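## Task

Read the ticket at the desk's front edge, which names three of the six empty labeled shelf spots. Move one yellow sponge from the desk onto each of those three spots so it sits above that spot's label, and no part of it reaches more than halfway toward a neighboring label. Nothing new may end up on the floor. The robot must not tip over or finish leaning, or the task fails. A sponge counts only if it stays put without the robot holding it.

## Robot and tools

ROBOT. A Hello Robot Stretch 3 with a single arm. It has a two-wheel drive base 0.33 m long and 0.34 m wide that cannot move sideways. A lift rides on a mast, and the arm telescopes out to the robot's RIGHT side. At the arm's end is a wrist with yaw, pitch and roll, then a two-finger gripper. The arm only reaches sideways, so to shift the gripper forward or back you drive the base. Turns on the spot pivot about the point midway between the drive wheels, 0.05 m behind the front edge. When the arm is retracted and the wrist folded, the robot sweeps a circle of radius 0.28 m as it turns. An unfolded, level wrist reaches outside that circle.

FRAMES. Base frame: origin on the floor between the drive wheels, x forward, y left, z up. hand_pose is reported in this frame, at the point where closed fingertips meet. The odometry frame is the base frame as it stood at the start. Heading runs from -3.142 to 3.142 and is positive to the left.

CAMERAS. head_camera (896x504) and nav_camera (fisheye, 672x504) are on the head and both aim with head_pan_rad and head_tilt_rad. wrist_camera (644x364) rides on the gripper. Every execute_actions result that succeeds returns one image per camera, always in that same order, taken at the call's end. Send an empty actions list just to look.

execute_actions. Argument actions is a list run in order. Each action can hold robot, steps and until. steps is 1 to 450 control steps, at 30 steps per second, and defaults to 1. {"steps": n} on its own just waits. robot holds one of three things: a single command, a queue (a list of up to 8 commands and {"pause_s": s} waits, s at most 15, run one after another), or {"stop": true}, which brakes everything and clears the queue. A command can hold:
- base: exactly one key. translate_m is a relative drive in metres from where the base is when the command starts; positive is forward, and the magnitude is at most 1. rotate_rad is a relative turn in radians; positive is left (counter-clockwise seen from above), and the magnitude is at most 3.2.
- joints: absolute targets, by name, for one robot. Joints you leave out keep their current goal. lift_m is 0 to 1.1 m (arm height). arm_m is 0 to 0.52 m (extension). wrist_yaw_rad is -1.345 to 4.42; 0 points along the arm, positive swings toward the front, and 3.0 folds the wrist over the base. wrist_pitch_rad is -1.57 to 0.451; 0 is level and negative tips the fingers down. wrist_roll_rad is -2.911 to 2.911; at 0 the fingers sit side by side, level. gripper_m is -0.089 to 0.179; higher is wider, and the real fingertip gap is about 0.007 less when nearly shut and 0.025 less when wide open. head_pan_rad is -3.953 to 1.73; 0 looks forward, positive turns left, and -1.57 looks along the arm. head_tilt_rad is -1.53 to 0.419; negative looks down.
- contact_limits: {"arm_m": e}, where e is the motor effort in percent (1 to 100) at which the arm halts. It applies until arm_m's next command. Lower is gentler, but too low halts at once.
If anything in the call is invalid or out of range, the whole call is rejected and nothing runs.
Motions run in parallel and carry on across later actions and while you think. A new command takes over at once: the joints it names retarget, and any older queue is discarded. Within a queue, each command waits until the previous one finishes "done". For the base and the gripper, "off_target" also lets it proceed; any other bad ending drops the rest of the queue.
until ends an action early. The easy form is {"robot": {"status": "ended"}}, which waits until nothing is moving and no queue is running. You can also compare fields: for example {"lift_m": [">", 0.3], "base_status": ["!=", "moving"]}, using =, !=, <, <=, > or >=. Readings are compared at 3 decimals, and base offsets at 4. {"any": {"status": "ended"}} fires as soon as any single motion ends.

zoom_image: camera (head_camera, nav_camera or wrist_camera) and region [x0, y0, x1, y1] in that camera's pixels from the top-left, at most 504 by 504. It returns a sharper crop of the latest image, which helps for reading the ticket and the shelf labels.

finished_scene: scene, the current scene's integer. This cannot be undone. Before calling it, make sure every motion has ended and every object rests on its own.

RESULT LINES. base_status shows progress in brackets (distance so far of goal, from wheel counts). joint_goals and joint_status list each joint. Status words are: moving, done (within tolerance, so never wait on an exact =), off_target (stuck short and may still be pushing), contact_stop, time_out, stopped, not_commanded, torque_fault. measured_speeds come from the encoders. The refusals/queue/queue_left line tracks commands; refused: and dropped: lines name the failed goal, counting from 0. on_its_own appears when the robot has changed a goal itself, when a joint is slack or off, when a motor at rest shows unusual effort (likely a load or a push), or when base_tilt has drifted 3 degrees or more. motor_effort is in percent, with the peak in brackets, and is noisy and biased. lidar_m gives 12 ranges, one per 30-degree sector: the 1st is ahead, then counter-clockwise (4th left, 7th behind, 10th right). It scans a plane 0.17 m up and sees legs, not tabletops. wrist_depth_mm and head_depth_mm are 7x7 grids of median depth in mm; the head grid is sideways.

SPEED. The base is fast (0.30 m/s, 1.9 rad/s) only when stowed: lift_m under 0.30, arm_m under 0.03 and wrist_yaw_rad over 2.54. Otherwise it is capped at 0.10 m/s and 0.63 rad/s.

GRIPPER. To grasp, command a value smaller than the object's width; lower squeezes harder, but a stall guard eases off, so heavy or slippery things can slide out. To let go, open at least 0.02 beyond the touch point. Neither the reading nor "done" proves you are holding anything, so check the wrist_camera.

CAUTIONS. Fold or unfold the wrist only with lift_m between 0.32 and 0.95, pitch -0.4 and roll near 0. Once folded, the lift may go down to 0.25. With yaw below -0.4, keep pitch at -0.5 or lower. When the gripper is above about 0.45 m, a blocked arm push can tip the robot, so approach shelves gently, use low arm contact limits, and never push twice after a contact_stop. Do not drive while the gripper holds, hooks or presses something fixed. If the base catches on furniture, reverse the last move in small steps. If it leans, free the gripper, and lower lift_m to about 0.2 if the lean persists. Joints that hit contact_stop go slack until you command them again. Wrist servos that are overloaded shut off for 10 s (torque_fault), and then refuse goals; wait them out with steps. Loose objects may occasionally get nudged. Avoid drops, slams, hard pushes and anything falling to the floor.

Each tool is called by a JSON object that holds its "method" and its "body".

## Session

{"method": "execute_actions", "body": {"actions": []}}

Scene clock: 0.00 s.
robot.base_odometry: x=+0.000 y=+0.000 heading=+0.000 (m, m, rad; robot's odometry frame)
robot.turned_by_wheels: +0.000 (rad since the last result)
robot.turned_by_imu: +0.000 (rad since the last result)
robot.base_tilt: forward=+0.1 right=-0.6 (deg)
robot.lidar_m: 2.00 2.06 2.64 2.80 2.76 1.88 1.75 1.78 1.35 1.14 1.09 2.18
robot.head_depth_mm: 1644 2045 2035 2021 2007 1969 1971 / 1659 2045 2006 1991 1965 1959 1951 / 1670 2045 2003 1987 1959 1934 1957 / 1671 2028 1986 1960 1967 1942 1919 / 1683 2004 1988 1973 1936 1926 1922 / 1693 1989 1972 1974 1942 1936 1912 / 1696 1985 1983 1958 1956 1922 1899
robot.base_status: not_commanded
robot.joint_positions: lift_m=+0.406 arm_m=-0.003 wrist_yaw_rad=+2.835 wrist_pitch_rad=-0.560 wrist_roll_rad=+0.006 gripper_m=+0.037 head_pan_rad=-0.020 head_tilt_rad=-0.024
robot.joint_goals: lift_m=+0.406 arm_m=-0.003 wrist_yaw_rad=+2.835 wrist_pitch_rad=-0.560 wrist_roll_rad=+0.006 gripper_m=+0.037 head_pan_rad=-0.020 head_tilt_rad=-0.024
robot.joint_status: lift_m=not_commanded arm_m=not_commanded wrist_yaw_rad=not_commanded wrist_pitch_rad=not_commanded wrist_roll_rad=not_commanded gripper_m=not_commanded head_pan_rad=not_commanded head_tilt_rad=not_commanded
robot.measured_speeds: translate_m=+0.000 rotate_rad=+0.000 lift_m=+0.000 arm_m=+0.000 wrist_yaw_rad=+0.000 wrist_pitch_rad=+0.000 wrist_roll_rad=+0.000 head_pan_rad=+0.000 head_tilt_rad=+0.000
robot: refusals=0 queue=idle queue_left=0
robot.motor_effort: left_wheel=+0 right_wheel=+1 lift_m=+24 arm_m=+0 wrist_yaw_rad=+0 wrist_pitch_rad=+5 wrist_roll_rad=+0 gripper_m=+1 head_pan_rad=+0 head_tilt_rad=+3 (%)
robot.hand_pose: x=+0.0404 y=+0.0525 z=+0.3883 quat_wxyz=(+0.298, +0.703, +0.089, +0.640) (m; robot's base frame)
robot.wrist_depth_mm: - - - - - - - / - - - - - - - / 861 919 886 921 903 965 946 / 741 - 758 769 783 780 779 / 659 623 679 657 681 661 680 / 557 566 - 571 573 584 587 / 502 - - 523 520 520 511
pictures: head_camera (sideways: a quarter turn clockwise sets it upright), nav_camera (sideways: a quarter turn counterclockwise sets it upright), wrist_camera
Images, in order (width x height): head_camera 896x504, nav_camera 672x504, wrist_camera 644x364.

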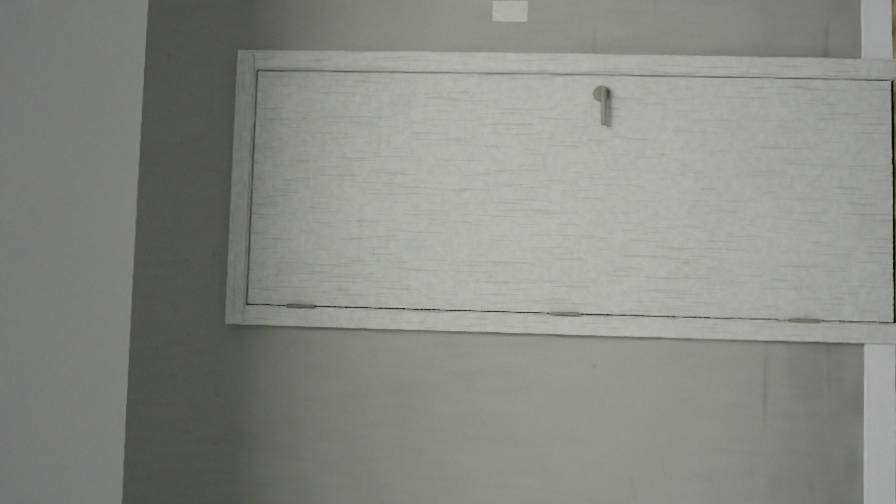

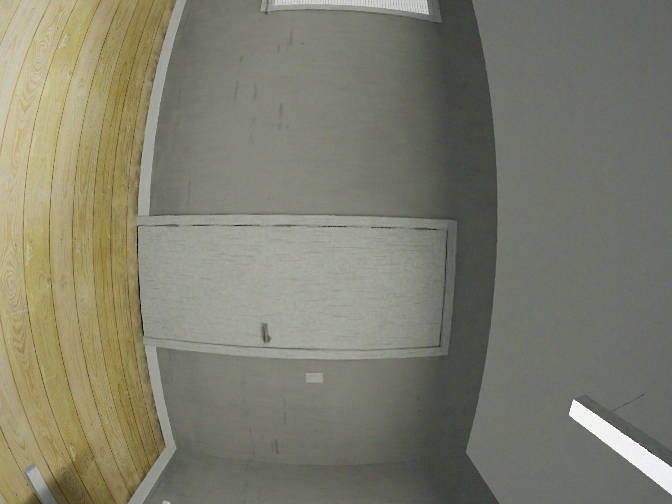

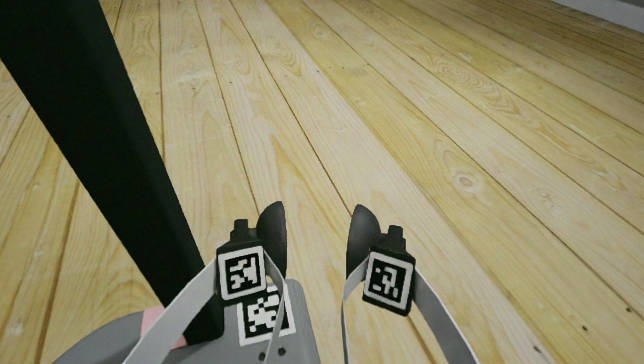

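{"method": "execute_actions", "body": {"actions": [{"robot":{"joints":{"head_pan_rad":-1.57,"head_tilt_rad":-0.4}},"steps":200,"until":{"robot":{"status":"ended"}}}]}}

Scene clock: 1.40 s.
robot.base_odometry: x=+0.000 y=+0.000 heading=+0.000 (m, m, rad; robot's odometry frame)
robot.turned_by_wheels: +0.000 (rad since the last result)
robot.turned_by_imu: +0.000 (rad since the last result)
robot.base_tilt: forward=+0.1 right=-0.6 (deg)
robot.lidar_m: 2.00 2.07 2.65 2.81 2.76 1.87 1.75 1.78 1.35 1.14 1.10 2.17
robot.head_depth_mm: 1430 1530 1633 1701 1130 1624 1421 / 1429 1520 1641 1698 1099 1816 1432 / 1434 1528 1636 1699 1121 1836 1423 / 1412 1525 1610 1696 1098 1823 1420 / 1404 1524 1627 1687 1117 1712 1427 / 1405 1526 1608 1679 1099 1689 1428 / 1430 1521 1599 1690 1123 1679 1419
robot.base_status: not_commanded
robot.joint_positions: lift_m=+0.406 arm_m=-0.003 wrist_yaw_rad=+2.835 wrist_pitch_rad=-0.560 wrist_roll_rad=+0.006 gripper_m=+0.037 head_pan_rad=-1.563 head_tilt_rad=-0.395
robot.joint_goals: lift_m=+0.406 arm_m=-0.003 wrist_yaw_rad=+2.835 wrist_pitch_rad=-0.560 wrist_roll_rad=+0.006 gripper_m=+0.037 head_pan_rad=-1.570 head_tilt_rad=-0.400
robot.joint_status: lift_m=not_commanded arm_m=not_commanded wrist_yaw_rad=not_commanded wrist_pitch_rad=not_commanded wrist_roll_rad=not_commanded gripper_m=not_commanded head_pan_rad=done head_tilt_rad=done
robot.measured_speeds: translate_m=+0.000 rotate_rad=+0.000 lift_m=+0.000 arm_m=+0.000 wrist_yaw_rad=+0.000 wrist_pitch_rad=+0.000 wrist_roll_rad=+0.000 head_pan_rad=+0.000 head_tilt_rad=+0.000
robot: refusals=0 queue=done queue_left=0
robot.motor_effort: left_wheel=+0(0) right_wheel=+0(0) lift_m=+23(23) arm_m=+1(0) wrist_yaw_rad=+0(0) wrist_pitch_rad=+6(6) wrist_roll_rad=+0(0) gripper_m=+0(0) head_pan_rad=-6(53) head_tilt_rad=-4(34) (%)
robot.hand_pose: x=+0.0404 y=+0.0525 z=+0.3883 quat_wxyz=(+0.298, +0.703, +0.089, +0.640) (m; robot's base frame)
robot.wrist_depth_mm: - - - - - - - / - - - - - - - / 878 871 862 900 919 941 914 / 739 - 751 743 756 787 773 / 652 626 690 673 675 668 666 / 550 567 - 577 576 594 580 / 508 - - 514 509 509 508
pictures: head_camera (sideways: a quarter turn clockwise sets it upright), nav_camera (sideways: a quarter turn counterclockwise sets it upright), wrist_camera
camera_calibration (this result's frames):
head_camera: T_world_to_cam=[[-0.0120871, 0.348207, -0.93734, 1.23277], [0.997578, 0.0684201, 0.0125531, -0.0136846], [0.068504, -0.934917, -0.348191, 0.405845], [0, 0, 0, 1]] pos_world=[0.000750169, -0.048893, 1.29701]
nav_camera: T_world_to_cam=[[0.0235469, -0.337587, 0.941, -1.18335], [-0.998969, -0.0444965, 0.00903416, 0.043472], [0.0388214, -0.940242, -0.338287, 0.401119], [0, 0, 0, 1]] pos_world=[0.0557193, -0.0204001, 1.24883]
Images, in order (width x height): head_camera 896x504, nav_camera 672x504, wrist_camera 644x364.

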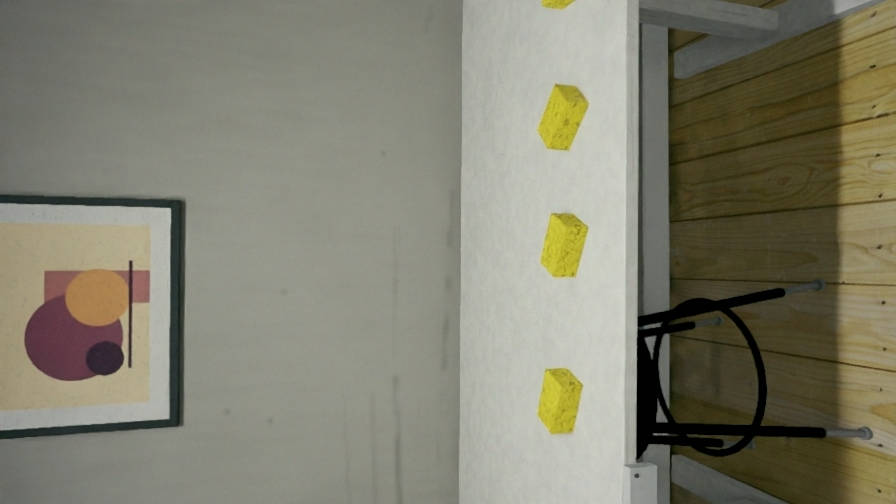

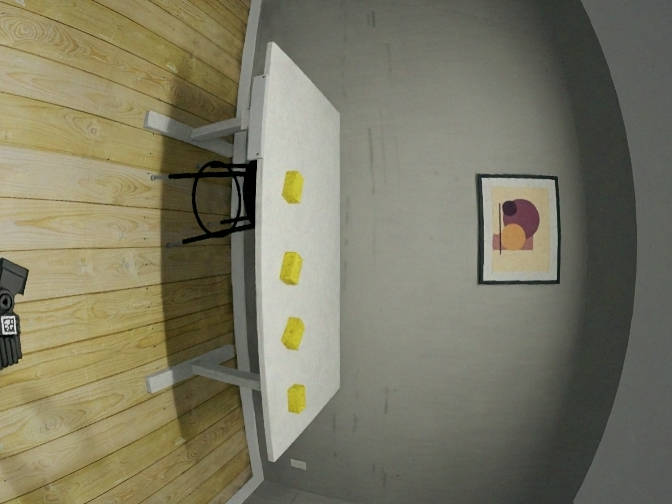

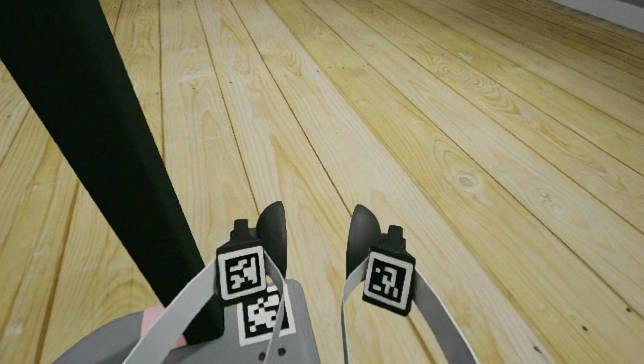

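{"method": "execute_actions", "body": {"actions": [{"robot":{"joints":{"head_pan_rad":-1.05,"head_tilt_rad":-0.5}},"steps":200,"until":{"robot":{"status":"ended"}}}]}}

{"method": "execute_actions", "body": {"actions": [{"robot":{"joints":{"head_pan_rad":1.57,"head_tilt_rad":-0.2}},"steps":200,"until":{"robot":{"status":"ended"}}}]}}

Scene clock: 2.57 s.
robot.base_odometry: x=+0.000 y=+0.000 heading=+0.000 (m, m, rad; robot's odometry frame)
robot.turned_by_wheels: +0.000 (rad since the last result)
robot.turned_by_imu: +0.000 (rad since the last result)
robot.base_tilt: forward=+0.0 right=-0.7 (deg)
robot.lidar_m: 2.00 2.07 2.64 2.81 2.76 1.87 1.75 1.78 1.35 1.13 1.10 2.18
robot.head_depth_mm: 1355 1468 1579 1392 1051 1591 1318 / 1441 1555 1658 1396 1220 1642 1317 / 1522 1658 1772 1397 1349 1592 1320 / 1598 1728 1872 1390 1678 1637 1312 / 1694 1838 2023 1491 2067 1633 1315 / 1796 1944 2155 2380 2140 1634 1320 / 1912 2092 2297 2592 2158 1650 1310
robot.base_status: not_commanded
robot.joint_positions: lift_m=+0.406 arm_m=-0.003 wrist_yaw_rad=+2.835 wrist_pitch_rad=-0.560 wrist_roll_rad=+0.006 gripper_m=+0.037 head_pan_rad=-1.057 head_tilt_rad=-0.494
robot.joint_goals: lift_m=+0.406 arm_m=-0.003 wrist_yaw_rad=+2.835 wrist_pitch_rad=-0.560 wrist_roll_rad=+0.006 gripper_m=+0.037 head_pan_rad=-1.050 head_tilt_rad=-0.500
robot.joint_status: lift_m=not_commanded arm_m=not_commanded wrist_yaw_rad=not_commanded wrist_pitch_rad=not_commanded wrist_roll_rad=not_commanded gripper_m=not_commanded head_pan_rad=done head_tilt_rad=done
robot.measured_speeds: translate_m=+0.000 rotate_rad=+0.000 lift_m=+0.000 arm_m=+0.000 wrist_yaw_rad=+0.000 wrist_pitch_rad=+0.000 wrist_roll_rad=+0.000 head_pan_rad=+0.000 head_tilt_rad=+0.000
robot: refusals=0 queue=done queue_left=0
robot.motor_effort: left_wheel=+0(0) right_wheel=+1(1) lift_m=+23(24) arm_m=+1(1) wrist_yaw_rad=-1(0) wrist_pitch_rad=+6(6) wrist_roll_rad=+0(0) gripper_m=+1(1) head_pan_rad=+5(44) head_tilt_rad=-4(19) (%)
robot.hand_pose: x=+0.0404 y=+0.0525 z=+0.3883 quat_wxyz=(+0.298, +0.703, +0.089, +0.640) (m; robot's base frame)
robot.wrist_depth_mm: - - - - - - - / - - - - - - - / 885 914 894 907 938 939 953 / 723 - 767 766 775 770 787 / 640 622 681 663 677 677 674 / 555 570 - 577 576 587 581 / 507 - - 504 507 522 524
pictures: head_camera (sideways: a quarter turn clockwise sets it upright), nav_camera (sideways: a quarter turn counterclockwise sets it upright), wrist_camera
camera_calibration (this result's frames):
head_camera: T_world_to_cam=[[-0.223722, 0.37773, -0.898481, 1.18336], [0.840417, 0.541627, 0.0184412, -0.0203895], [0.493607, -0.750973, -0.438625, 0.520936], [0, 0, 0, 1]] pos_world=[0.0247409, -0.0447373, 1.29209]
nav_camera: T_world_to_cam=[[0.228808, -0.363248, 0.90316, -1.13522], [-0.852118, -0.523322, 0.0053983, 0.0473106], [0.470683, -0.770834, -0.42927, 0.516885], [0, 0, 0, 1]] pos_world=[0.056772, 0.0108258, 1.24691]
Images, in order (width x height): head_camera 896x504, nav_camera 672x504, wrist_camera 644x364.

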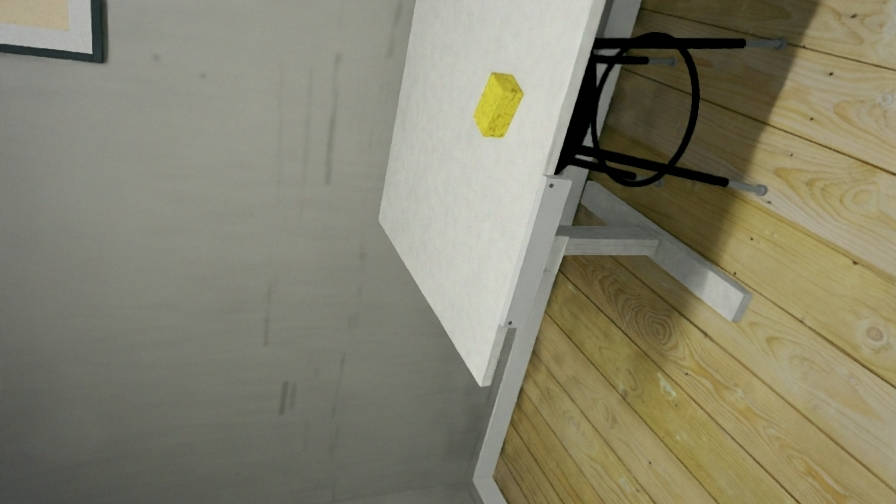

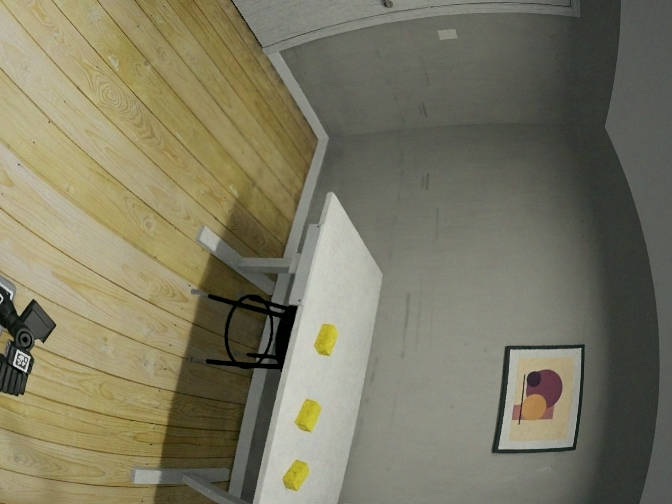

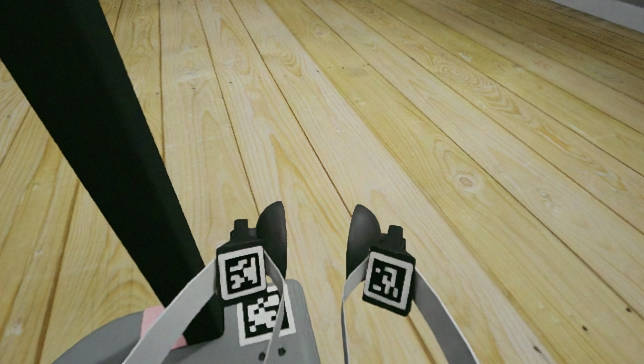

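Scene clock: 4.33 s.
robot.base_odometry: x=+0.000 y=+0.000 heading=+0.000 (m, m, rad; robot's odometry frame)
robot.turned_by_wheels: +0.000 (rad since the last result)
robot.turned_by_imu: +0.000 (rad since the last result)
robot.base_tilt: forward=+0.0 right=-0.6 (deg)
robot.lidar_m: 2.00 2.06 2.65 2.82 2.77 1.88 1.75 1.78 1.35 1.14 1.10 2.17
robot.head_depth_mm: 2088 2980 3006 3113 3234 2408 1738 / 2704 2911 2923 3103 3168 2365 1735 / 2778 2924 2973 3100 3127 2343 1706 / 2812 2904 2999 3074 3178 2341 1704 / 2774 2904 2983 3045 3142 2378 1710 / 2817 2933 2971 3063 3091 2352 1719 / 2766 2901 2988 3013 3092 2332 1699
robot.base_status: not_commanded
robot.joint_positions: lift_m=+0.406 arm_m=-0.003 wrist_yaw_rad=+2.835 wrist_pitch_rad=-0.560 wrist_roll_rad=+0.006 gripper_m=+0.037 head_pan_rad=+1.563 head_tilt_rad=-0.211
robot.joint_goals: lift_m=+0.406 arm_m=-0.003 wrist_yaw_rad=+2.835 wrist_pitch_rad=-0.560 wrist_roll_rad=+0.006 gripper_m=+0.037 head_pan_rad=+1.570 head_tilt_rad=-0.200
robot.joint_status: lift_m=not_commanded arm_m=not_commanded wrist_yaw_rad=not_commanded wrist_pitch_rad=not_commanded wrist_roll_rad=not_commanded gripper_m=not_commanded head_pan_rad=done head_tilt_rad=done
robot.measured_speeds: translate_m=+0.000 rotate_rad=+0.000 lift_m=+0.000 arm_m=+0.000 wrist_yaw_rad=+0.000 wrist_pitch_rad=+0.000 wrist_roll_rad=+0.000 head_pan_rad=+0.000 head_tilt_rad=+0.000
robot: refusals=0 queue=done queue_left=0
robot.motor_effort: left_wheel=+0(0) right_wheel=+1(1) lift_m=+23(23) arm_m=+1(1) wrist_yaw_rad=-1(0) wrist_pitch_rad=+5(6) wrist_roll_rad=+0(0) gripper_m=+1(0) head_pan_rad=+5(54) head_tilt_rad=+8(36) (%)
robot.hand_pose: x=+0.0404 y=+0.0525 z=+0.3883 quat_wxyz=(+0.298, +0.703, +0.089, +0.640) (m; robot's base frame)
robot.wrist_depth_mm: - - - - - - - / - - - - - - - / 864 925 934 901 921 961 952 / 740 - 772 765 760 770 791 / 643 623 665 646 665 666 661 / 562 561 - 570 596 585 590 / 512 - - 508 507 519 515
pictures: head_camera (sideways: a quarter turn clockwise sets it upright), nav_camera (sideways: a quarter turn counterclockwise sets it upright), wrist_camera
camera_calibration (this result's frames):
head_camera: T_world_to_cam=[[0.00791553, -0.171242, -0.985197, 1.29519], [-0.998558, -0.0536672, 0.00130529, 0.0131336], [-0.0530963, 0.983766, -0.17142, 0.176513], [0, 0, 0, 1]] pos_world=[0.0122348, 0.0488481, 1.30625]
nav_camera: T_world_to_cam=[[-0.0195483, 0.160316, 0.986872, -1.24304], [0.999536, 0.0261832, 0.0155457, 0.0228008], [-0.0233473, 0.986718, -0.160753, 0.170429], [0, 0, 0, 1]] pos_world=[-0.0431104, 0.0305163, 1.25376]
wrist_camera: T_world_to_cam=[[0.961714, -0.273334, 0.0198873, -0.0392055], [-0.171778, -0.657754, -0.733384, 0.35682], [0.213539, 0.701889, -0.679524, 0.384781], [0, 0, 0, 1]] pos_world=[0.0168323, -0.0460902, 0.523933]
Images, in order (width x height): head_camera 896x504, nav_camera 672x504, wrist_camera 644x364.

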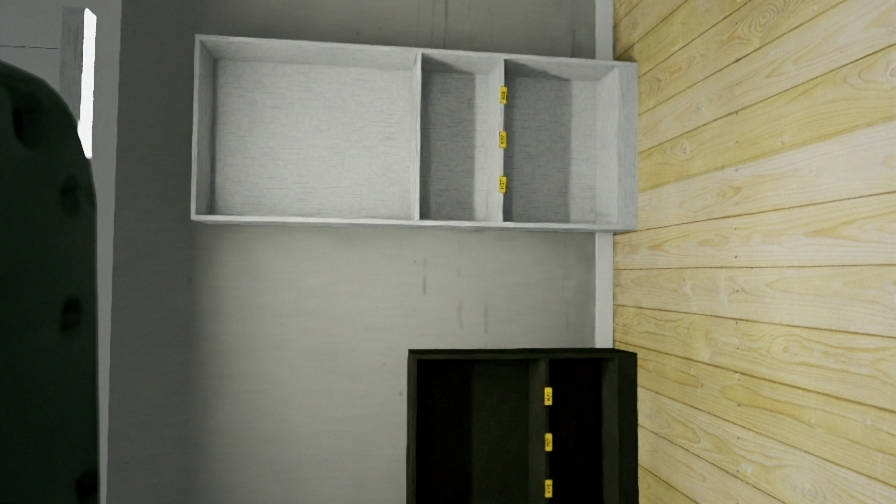

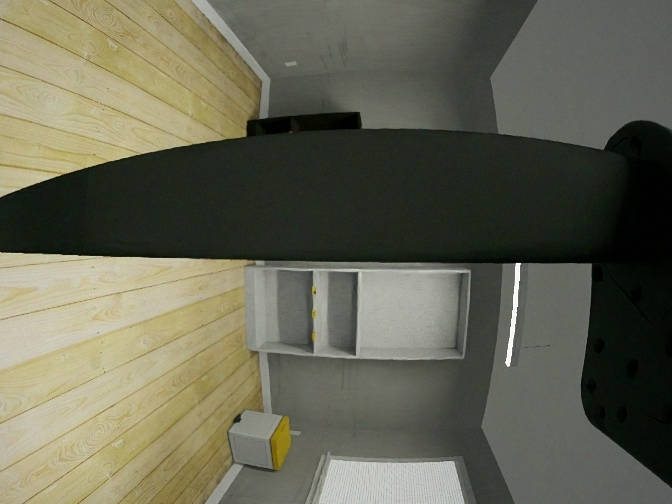

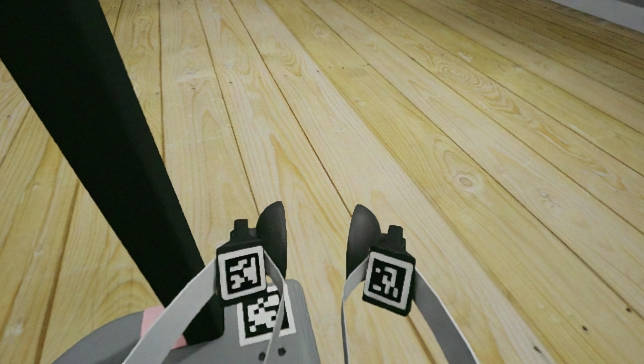

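{"method": "zoom_image", "body": {"camera": "head_camera", "region": [440, 60, 600, 220]}}

{"method": "zoom_image", "body": {"camera": "head_camera", "region": [470, 344, 630, 504]}}

Region (440, 60, 600, 220) of head_camera's 896x504 image, scaled by 3.150, with more detail than that image has.

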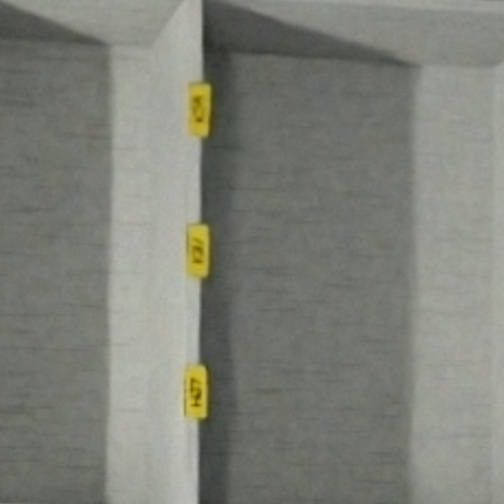

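Region (470, 344, 630, 504) of head_camera's 896x504 image, scaled by 3.150, with more detail than that image has.

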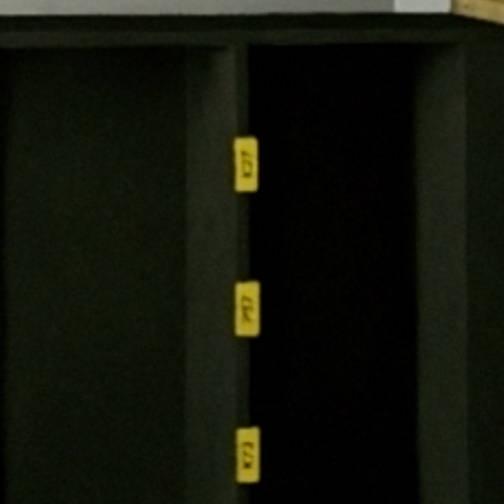

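{"method": "execute_actions", "body": {"actions": [{"robot":{"base":{"rotate_rad":-0.785},"joints":{"wrist_pitch_rad":-0.4,"lift_m":0.58,"head_pan_rad":-1.4,"head_tilt_rad":-0.8}},"steps":200,"until":{"robot":{"base_status":["!=","moving"]}}},{"robot":{"base":{"translate_m":0.47},"joints":{"wrist_yaw_rad":0.5,"gripper_m":0.17}},"steps":300,"until":{"robot":{"base_status":["!=","moving"]}}},{"robot":{"base":{"rotate_rad":0.855},"joints":{"wrist_pitch_rad":0.15}},"steps":200,"until":{"robot":{"status":"ended"}}}]}}

Scene clock: 17.83 s.
robot.base_odometry: x=+0.333 y=-0.332 heading=+0.070 (m, m, rad; robot's odometry frame)
robot.turned_by_wheels: +0.070 (rad since the last result)
robot.turned_by_imu: +0.067 (rad since the last result)
robot.base_tilt: forward=+0.0 right=-0.5 (deg)
robot.lidar_m: 1.71 1.76 2.40 3.21 2.99 2.15 2.05 1.24 0.81 0.68 0.93 1.80
robot.head_depth_mm: 1058 1191 1112 846 747 1315 1127 / 1079 1222 1110 805 1451 1321 1127 / 1110 1258 1109 850 1169 1288 - / 1136 1296 1118 853 1454 1324 1110 / 1158 1331 1118 855 1450 1296 1136 / 1189 1358 1476 854 1525 1316 1136 / 1212 1396 1631 885 1592 1328 1139
robot.base_status: done (rotate_rad +0.8549 of +0.8550)
robot.joint_positions: lift_m=+0.579 arm_m=-0.003 wrist_yaw_rad=+0.503 wrist_pitch_rad=+0.124 wrist_roll_rad=+0.006 gripper_m=+0.170 head_pan_rad=-1.393 head_tilt_rad=-0.790
robot.joint_goals: lift_m=+0.580 arm_m=-0.003 wrist_yaw_rad=+0.500 wrist_pitch_rad=+0.150 wrist_roll_rad=+0.006 gripper_m=+0.170 head_pan_rad=-1.400 head_tilt_rad=-0.800
robot.joint_status: lift_m=done arm_m=not_commanded wrist_yaw_rad=done wrist_pitch_rad=done wrist_roll_rad=not_commanded gripper_m=done head_pan_rad=done head_tilt_rad=done
robot.measured_speeds: translate_m=+0.000 rotate_rad=+0.000 lift_m=+0.000 arm_m=+0.000 wrist_yaw_rad=+0.000 wrist_pitch_rad=+0.000 wrist_roll_rad=+0.000 head_pan_rad=+0.000 head_tilt_rad=+0.000
robot: refusals=0 queue=done queue_left=0
robot.motor_effort: left_wheel=-3(8) right_wheel=+3(5) lift_m=+32(31) arm_m=+1(1) wrist_yaw_rad=-2(5) wrist_pitch_rad=+12(13) wrist_roll_rad=+0(0) gripper_m=+1(100) head_pan_rad=-3(55) head_tilt_rad=-6(46) (%)
robot.hand_pose: x=+0.1025 y=-0.3677 z=+0.7259 quat_wxyz=(+0.671, +0.134, -0.696, +0.217) (m; robot's base frame)
robot.wrist_depth_mm: - - - - - 931 836 / - - - - - 949 858 / - - - - - 985 849 / - - 550 648 755 559 348 / - - - 324 285 262 245 / - - - 737 562 258 545 / - - - - - 439 419
pictures: head_camera (sideways: a quarter turn clockwise sets it upright), nav_camera (sideways: a quarter turn counterclockwise sets it upright), wrist_camera
camera_calibration (this result's frames):
head_camera: T_world_to_cam=[[-0.129844, 0.670087, -0.730838, 0.964214], [0.973359, 0.226623, 0.0348533, -0.0425569], [0.18898, -0.706842, -0.681661, 0.838982], [0, 0, 0, 1]] pos_world=[0.0080704, -0.0434352, 1.27807]
nav_camera: T_world_to_cam=[[0.139738, -0.659871, 0.738271, -0.919688], [-0.976974, -0.213281, -0.00571236, 0.062537], [0.161229, -0.720473, -0.67448, 0.837795], [0, 0, 0, 1]] pos_world=[0.0545362, 0.0100712, 1.24441]
wrist_camera: T_world_to_cam=[[-0.870546, -0.490895, 0.0342261, -0.123083], [-0.0607621, 0.0382127, -0.997421, 0.77491], [0.488321, -0.87038, -0.0630937, -0.157963], [0, 0, 0, 1]] pos_world=[0.0170726, -0.22752, 0.767158]
Images, in order (width x height): head_camera 896x504, nav_camera 672x504, wrist_camera 644x364.

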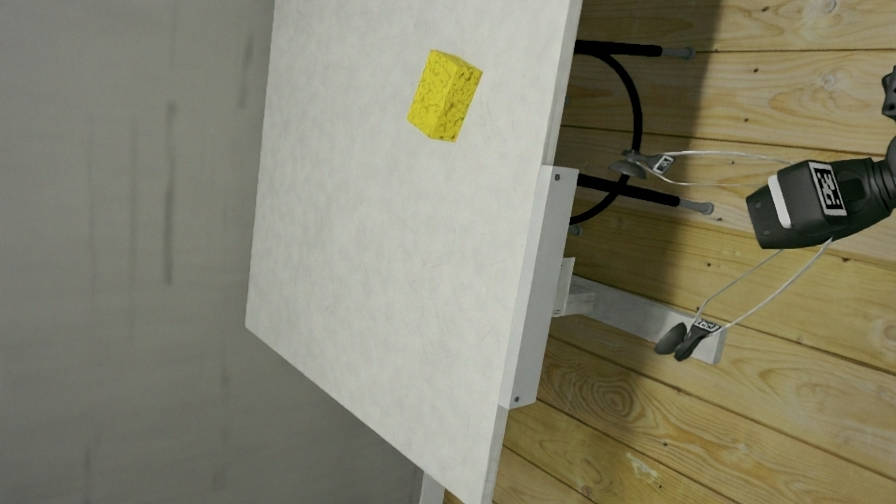

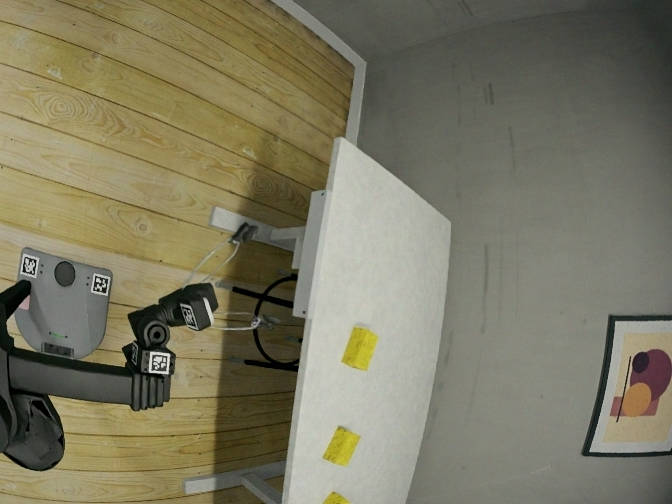

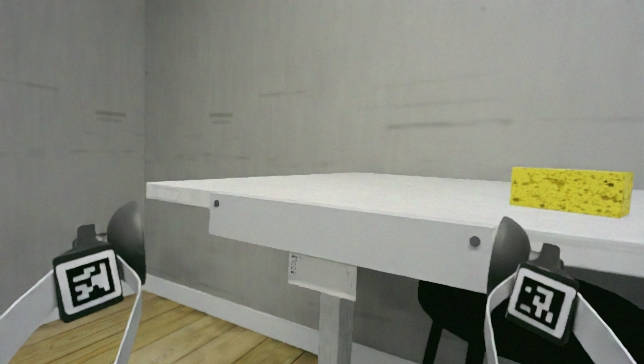

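{"method": "zoom_image", "body": {"camera": "wrist_camera", "region": [200, 180, 500, 320]}}

Region (200, 180, 500, 320) of wrist_camera's 644x364 image, scaled by 1.680; it fills the top 235 rows of this view, and the rest is white.

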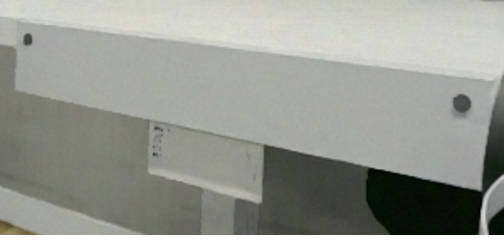

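{"method": "execute_actions", "body": {"actions": [{"robot":{"joints":{"lift_m":0.46,"wrist_pitch_rad":0.25}},"steps":200,"until":{"robot":{"status":"ended"}}}]}}

Scene clock: 19.90 s.
robot.base_odometry: x=+0.333 y=-0.332 heading=+0.070 (m, m, rad; robot's odometry frame)
robot.turned_by_wheels: +0.000 (rad since the last result)
robot.turned_by_imu: -0.001 (rad since the last result)
robot.base_tilt: forward=+0.0 right=-0.6 (deg)
robot.lidar_m: 1.71 1.76 2.40 3.19 2.98 2.14 2.05 1.24 0.81 0.68 0.93 1.81
robot.head_depth_mm: 1061 1190 1109 845 745 1319 1123 / 1078 1221 1106 807 1455 1313 1129 / 1105 1250 1111 851 1154 1288 1159 / 1126 1287 1114 852 1446 1324 1131 / 1160 1324 1120 852 1448 1328 1131 / 1188 1357 1469 857 1550 1325 1130 / 1213 1405 1646 885 1570 1322 1138
robot.base_status: done (rotate_rad +0.8549 of +0.8550)
robot.joint_positions: lift_m=+0.461 arm_m=-0.003 wrist_yaw_rad=+0.503 wrist_pitch_rad=+0.224 wrist_roll_rad=+0.006 gripper_m=+0.170 head_pan_rad=-1.393 head_tilt_rad=-0.790
robot.joint_goals: lift_m=+0.460 arm_m=-0.003 wrist_yaw_rad=+0.500 wrist_pitch_rad=+0.250 wrist_roll_rad=+0.006 gripper_m=+0.170 head_pan_rad=-1.400 head_tilt_rad=-0.800
robot.joint_status: lift_m=done arm_m=not_commanded wrist_yaw_rad=done wrist_pitch_rad=done wrist_roll_rad=not_commanded gripper_m=done head_pan_rad=done head_tilt_rad=done
robot.measured_speeds: translate_m=+0.000 rotate_rad=+0.000 lift_m=+0.000 arm_m=+0.000 wrist_yaw_rad=+0.000 wrist_pitch_rad=+0.000 wrist_roll_rad=+0.000 head_pan_rad=+0.000 head_tilt_rad=+0.000
robot: refusals=0 queue=done queue_left=0
robot.motor_effort: left_wheel=-3(3) right_wheel=+2(3) lift_m=+14(32) arm_m=+0(0) wrist_yaw_rad=-2(2) wrist_pitch_rad=+12(9) wrist_roll_rad=+0(0) gripper_m=+1(1) head_pan_rad=-4(4) head_tilt_rad=-6(6) (%)
robot.hand_pose: x=+0.1016 y=-0.3659 z=+0.6327 quat_wxyz=(+0.659, +0.099, -0.702, +0.251) (m; robot's base frame)
robot.wrist_depth_mm: - - - - - 987 875 / - - - - - 976 879 / - - - 346 293 259 239 / - - - 333 568 515 463 / - - - - - 957 848 / - - - - - 447 401 / - - - - - 950 794
pictures: head_camera (sideways: a quarter turn clockwise sets it upright), nav_camera (sideways: a quarter turn counterclockwise sets it upright), wrist_camera
camera_calibration (this result's frames):
head_camera: T_world_to_cam=[[-0.129844, 0.670087, -0.730838, 0.964215], [0.973359, 0.226623, 0.0348533, -0.0425569], [0.18898, -0.706842, -0.681661, 0.838982], [0, 0, 0, 1]] pos_world=[0.00807039, -0.0434352, 1.27807]
nav_camera: T_world_to_cam=[[0.139738, -0.659871, 0.738271, -0.919688], [-0.976974, -0.213281, -0.00571235, 0.062537], [0.161228, -0.720473, -0.67448, 0.837795], [0, 0, 0, 1]] pos_world=[0.0545363, 0.0100712, 1.24441]
wrist_camera: T_world_to_cam=[[-0.872187, -0.487909, 0.0351397, -0.11917], [-0.0124223, -0.04972, -0.998686, 0.645561], [0.489015, -0.871477, 0.0373042, -0.225774], [0, 0, 0, 1]] pos_world=[0.0144881, -0.222804, 0.657323]
Images, in order (width x height): head_camera 896x504, nav_camera 672x504, wrist_camera 644x364.

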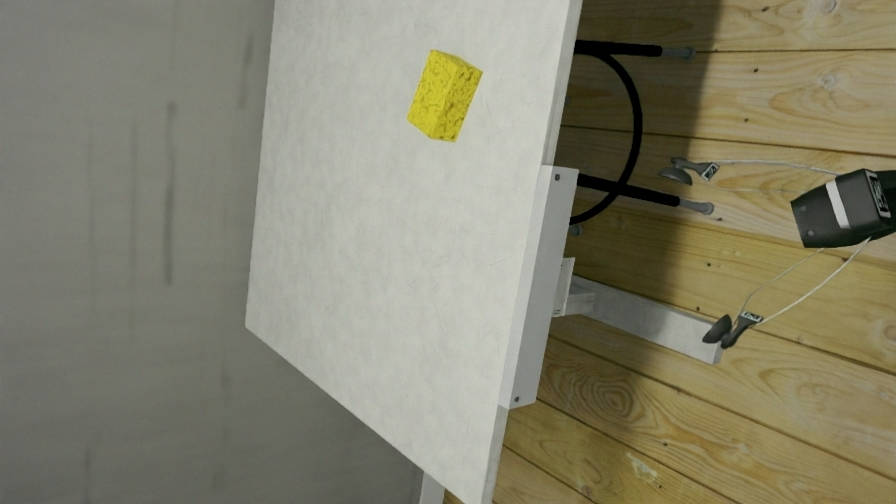

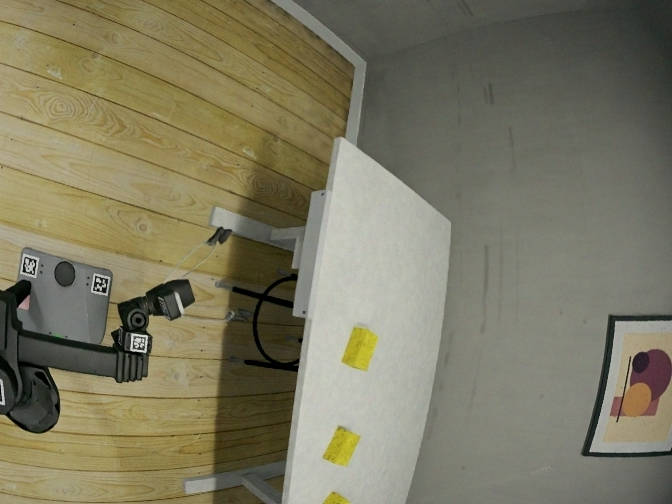

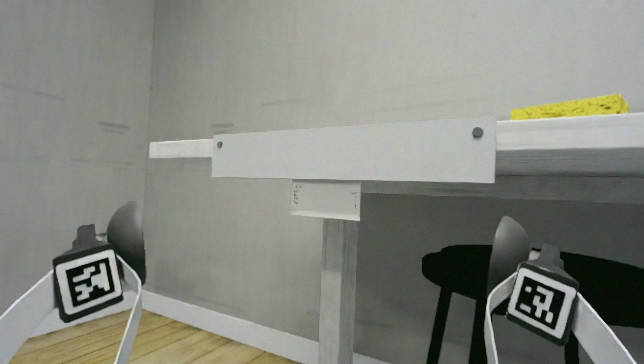

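{"method": "zoom_image", "body": {"camera": "wrist_camera", "region": [270, 160, 380, 240]}}

Region (270, 160, 380, 240) of wrist_camera's 644x364 image, scaled by 4.582; it fills the top 367 rows of this view, and the rest is white.

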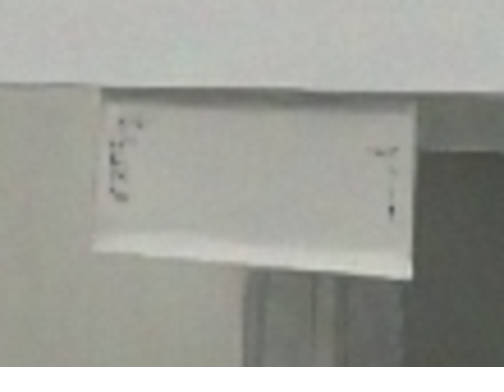

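{"method": "execute_actions", "body": {"actions": [{"robot":{"base":{"translate_m":0.19},"joints":{"wrist_yaw_rad":0.0,"lift_m":0.445}},"steps":200,"until":{"robot":{"status":"ended"}}}]}}

{"method": "zoom_image", "body": {"camera": "wrist_camera", "region": [240, 130, 400, 250]}}

Scene clock: 23.07 s.
robot.base_odometry: x=+0.522 y=-0.319 heading=+0.070 (m, m, rad; robot's odometry frame)
robot.turned_by_wheels: +0.000 (rad since the last result)
robot.turned_by_imu: +0.000 (rad since the last result)
robot.base_tilt: forward=+0.0 right=-0.7 (deg)
robot.lidar_m: 1.52 1.57 2.13 3.19 3.28 2.34 2.25 1.38 0.87 0.68 1.37 1.60
robot.head_depth_mm: 1051 1193 1108 842 724 1319 1130 / 1076 1218 1107 847 746 1285 1136 / 1097 1250 1106 847 751 1323 1180 / 1127 1280 1115 852 1447 1283 1133 / 1149 1315 1518 854 1540 1322 1137 / 1180 1357 1581 1833 1590 1328 1139 / 1211 1397 1646 1869 1581 1324 1136
robot.base_status: done (translate_m +0.1900 of +0.1900)
robot.joint_positions: lift_m=+0.446 arm_m=-0.003 wrist_yaw_rad=+0.004 wrist_pitch_rad=+0.225 wrist_roll_rad=+0.006 gripper_m=+0.170 head_pan_rad=-1.393 head_tilt_rad=-0.790
robot.joint_goals: lift_m=+0.445 arm_m=-0.003 wrist_yaw_rad=+0.000 wrist_pitch_rad=+0.250 wrist_roll_rad=+0.006 gripper_m=+0.170 head_pan_rad=-1.400 head_tilt_rad=-0.800
robot.joint_status: lift_m=done arm_m=not_commanded wrist_yaw_rad=done wrist_pitch_rad=done wrist_roll_rad=not_commanded gripper_m=done head_pan_rad=done head_tilt_rad=done
robot.measured_speeds: translate_m=+0.000 rotate_rad=+0.000 lift_m=+0.000 arm_m=+0.000 wrist_yaw_rad=+0.000 wrist_pitch_rad=+0.000 wrist_roll_rad=+0.000 head_pan_rad=+0.000 head_tilt_rad=+0.000
robot: refusals=0 queue=done queue_left=0
robot.motor_effort: left_wheel=-3(7) right_wheel=+3(6) lift_m=+14(13) arm_m=+0(0) wrist_yaw_rad=-3(5) wrist_pitch_rad=+12(12) wrist_roll_rad=+0(0) gripper_m=+1(1) head_pan_rad=-4(3) head_tilt_rad=-6(6) (%)
robot.hand_pose: x=-0.0205 y=-0.3974 z=+0.6179 quat_wxyz=(+0.701, -0.078, -0.705, +0.081) (m; robot's base frame)
robot.wrist_depth_mm: - - - - - - - / - - - - - - - / 415 274 275 271 269 286 286 / - - 688 280 599 583 602 / - - - - 707 - - / - - - - 494 535 - / - - - - - - -
pictures: head_camera (sideways: a quarter turn clockwise sets it upright), nav_camera (sideways: a quarter turn counterclockwise sets it upright), wrist_camera
camera_calibration (this result's frames):
head_camera: T_world_to_cam=[[-0.129842, 0.670088, -0.730838, 0.964214], [0.97336, 0.226619, 0.0348533, -0.042557], [0.188977, -0.706842, -0.681661, 0.838983], [0, 0, 0, 1]] pos_world=[0.00807022, -0.0434352, 1.27807]
nav_camera: T_world_to_cam=[[0.139736, -0.659872, 0.738271, -0.919688], [-0.976975, -0.213277, -0.00571237, 0.0625371], [0.161226, -0.720474, -0.67448, 0.837795], [0, 0, 0, 1]] pos_world=[0.0545363, 0.0100711, 1.24441]
wrist_camera: T_world_to_cam=[[-0.999323, -0.0108649, 0.0351438, -0.0535051], [-0.0347047, -0.0382607, -0.998665, 0.631718], [0.012195, -0.999209, 0.0378577, -0.253904], [0, 0, 0, 1]] pos_world=[-0.028449, -0.230115, 0.642368]
Images, in order (width x height): head_camera 896x504, nav_camera 672x504, wrist_camera 644x364.

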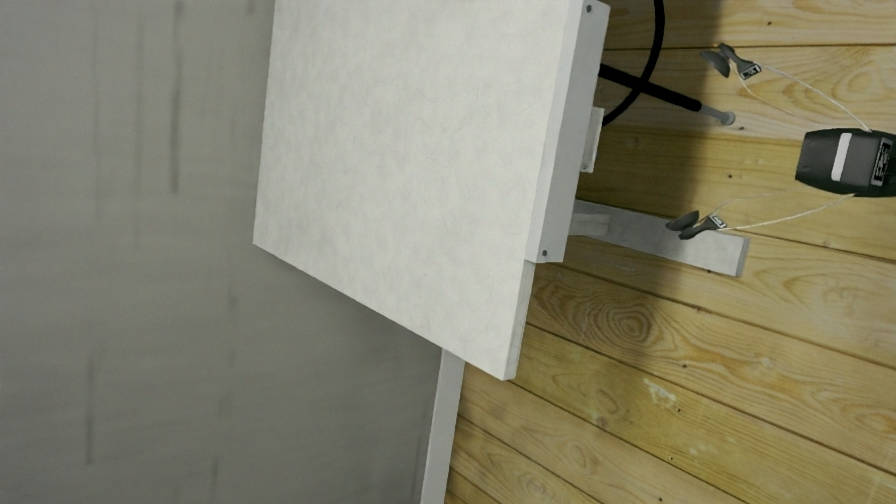

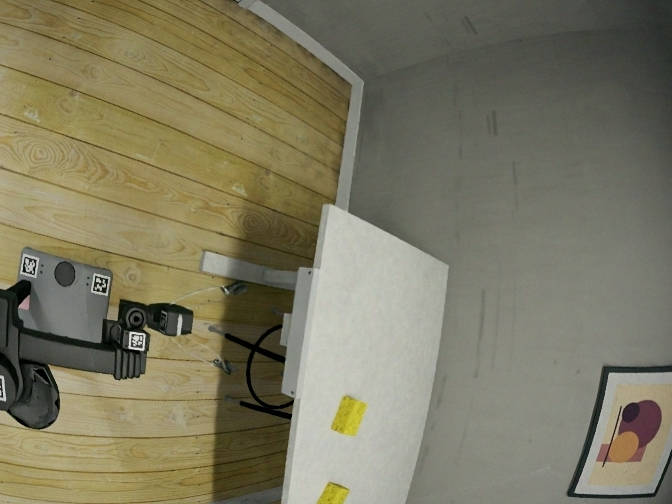

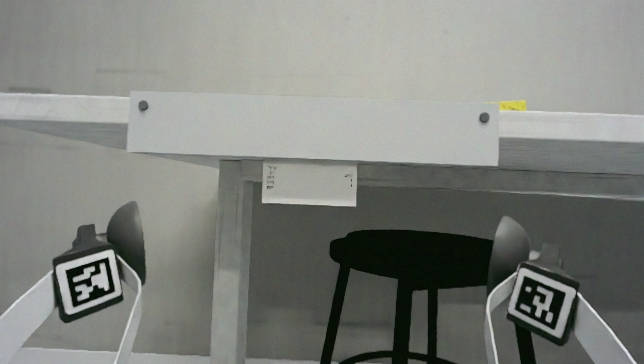

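Region (240, 130, 400, 250) of wrist_camera's 644x364 image, scaled by 3.150; it fills the top 378 rows of this view, and the rest is white.

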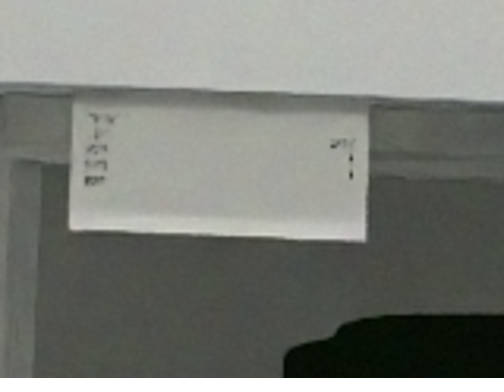

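{"method": "execute_actions", "body": {"actions": [{"robot":{"joints":{"wrist_pitch_rad":0.12,"lift_m":0.462,"arm_m":0.16}},"steps":200,"until":{"robot":{"status":"ended"}}}]}}

Scene clock: 25.80 s.
robot.base_odometry: x=+0.522 y=-0.319 heading=+0.070 (m, m, rad; robot's odometry frame)
robot.turned_by_wheels: +0.000 (rad since the last result)
robot.turned_by_imu: -0.001 (rad since the last result)
robot.base_tilt: forward=+0.0 right=-0.6 (deg)
robot.lidar_m: 1.52 1.57 2.14 3.20 3.28 2.35 2.24 1.37 0.87 0.68 1.37 1.61
robot.head_depth_mm: 1051 1183 1104 844 723 1313 1155 / 1075 1216 1108 848 748 1301 1087 / 1106 1251 1110 849 747 1334 1122 / 1125 1286 1113 850 1460 1286 1141 / 1151 1326 1518 853 1538 1324 1141 / 1189 1353 1564 1829 1579 1324 1136 / 1209 1390 1627 1875 1589 1320 1136
robot.base_status: done (translate_m +0.1900 of +0.1900)
robot.joint_positions: lift_m=+0.461 arm_m=+0.160 wrist_yaw_rad=+0.002 wrist_pitch_rad=+0.104 wrist_roll_rad=+0.006 gripper_m=+0.170 head_pan_rad=-1.393 head_tilt_rad=-0.790
robot.joint_goals: lift_m=+0.462 arm_m=+0.160 wrist_yaw_rad=+0.000 wrist_pitch_rad=+0.120 wrist_roll_rad=+0.006 gripper_m=+0.170 head_pan_rad=-1.400 head_tilt_rad=-0.800
robot.joint_status: lift_m=done arm_m=done wrist_yaw_rad=done wrist_pitch_rad=done wrist_roll_rad=not_commanded gripper_m=done head_pan_rad=done head_tilt_rad=done
robot.measured_speeds: translate_m=+0.000 rotate_rad=+0.000 lift_m=+0.000 arm_m=+0.000 wrist_yaw_rad=+0.000 wrist_pitch_rad=+0.000 wrist_roll_rad=+0.000 head_pan_rad=+0.000 head_tilt_rad=+0.000
robot: refusals=0 queue=done queue_left=0
robot.motor_effort: left_wheel=-3(3) right_wheel=+2(2) lift_m=+32(31) arm_m=+5(5) wrist_yaw_rad=-2(2) wrist_pitch_rad=+8(11) wrist_roll_rad=+0(0) gripper_m=+1(0) head_pan_rad=-2(3) head_tilt_rad=-6(6) (%)
robot.hand_pose: x=-0.0209 y=-0.5621 z=+0.6027 quat_wxyz=(+0.704, -0.035, -0.708, +0.037) (m; robot's base frame)
robot.wrist_depth_mm: 99 98 97 97 96 96 95 / 302 109 104 99 97 97 96 / 911 926 110 109 421 417 415 / 939 894 111 110 918 912 928 / 952 946 943 921 379 431 941 / - 941 958 937 347 326 936 / 981 994 938 961 667 954 958
pictures: head_camera (sideways: a quarter turn clockwise sets it upright), nav_camera (sideways: a quarter turn counterclockwise sets it upright), wrist_camera
camera_calibration (this result's frames):
head_camera: T_world_to_cam=[[-0.12983, 0.67009, -0.730838, 0.964214], [0.973363, 0.226603, 0.0348533, -0.0425569], [0.188965, -0.706846, -0.681661, 0.838982], [0, 0, 0, 1]] pos_world=[0.00806948, -0.0434352, 1.27807]
nav_camera: T_world_to_cam=[[0.139724, -0.659874, 0.738271, -0.919688], [-0.976979, -0.21326, -0.00571235, 0.0625371], [0.161213, -0.720477, -0.67448, 0.837795], [0, 0, 0, 1]] pos_world=[0.0545365, 0.0100702, 1.24441]
wrist_camera: T_world_to_cam=[[-0.999328, -0.013661, 0.0340025, -0.0559969], [-0.0350184, 0.0827027, -0.995959, 0.676641], [0.0107937, -0.996481, -0.0831255, -0.343388], [0, 0, 0, 1]] pos_world=[-0.0285579, -0.398905, 0.647266]
Images, in order (width x height): head_camera 896x504, nav_camera 672x504, wrist_camera 644x364.

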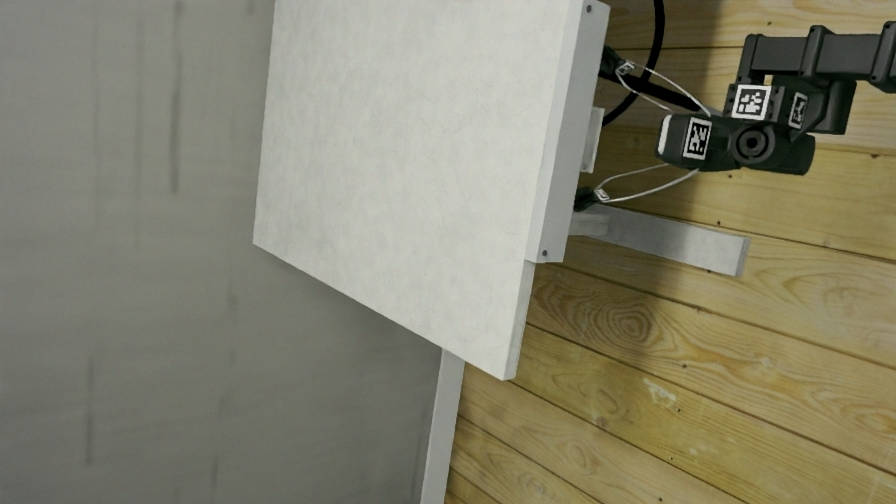

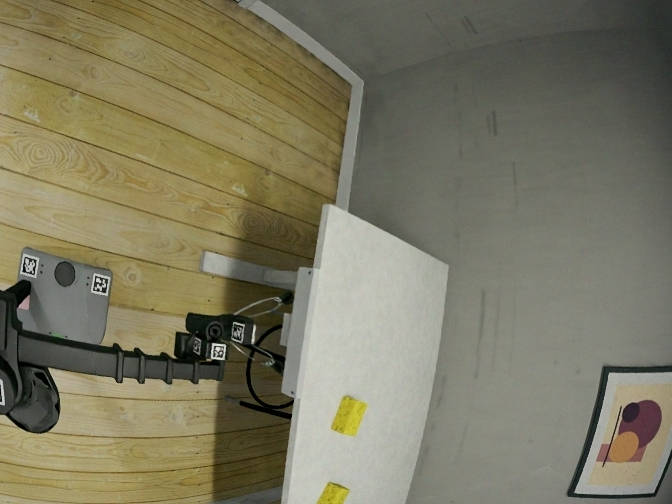

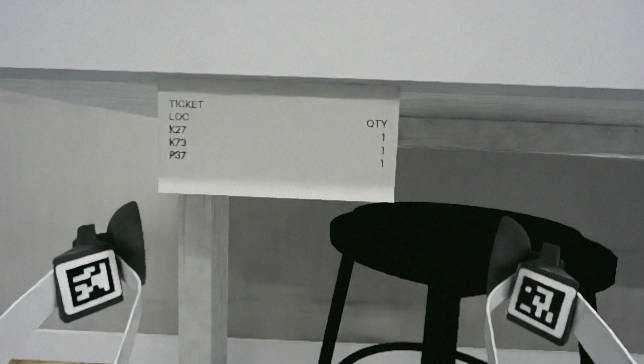

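{"method": "zoom_image", "body": {"camera": "wrist_camera", "region": [150, 90, 250, 170]}}

Region (150, 90, 250, 170) of wrist_camera's 644x364 image, scaled by 5.040; it fills the top 403 rows of this view, and the rest is white.

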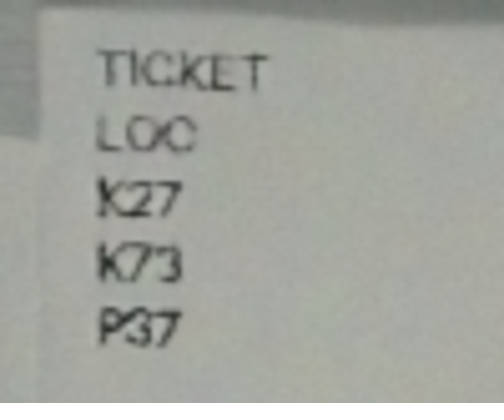

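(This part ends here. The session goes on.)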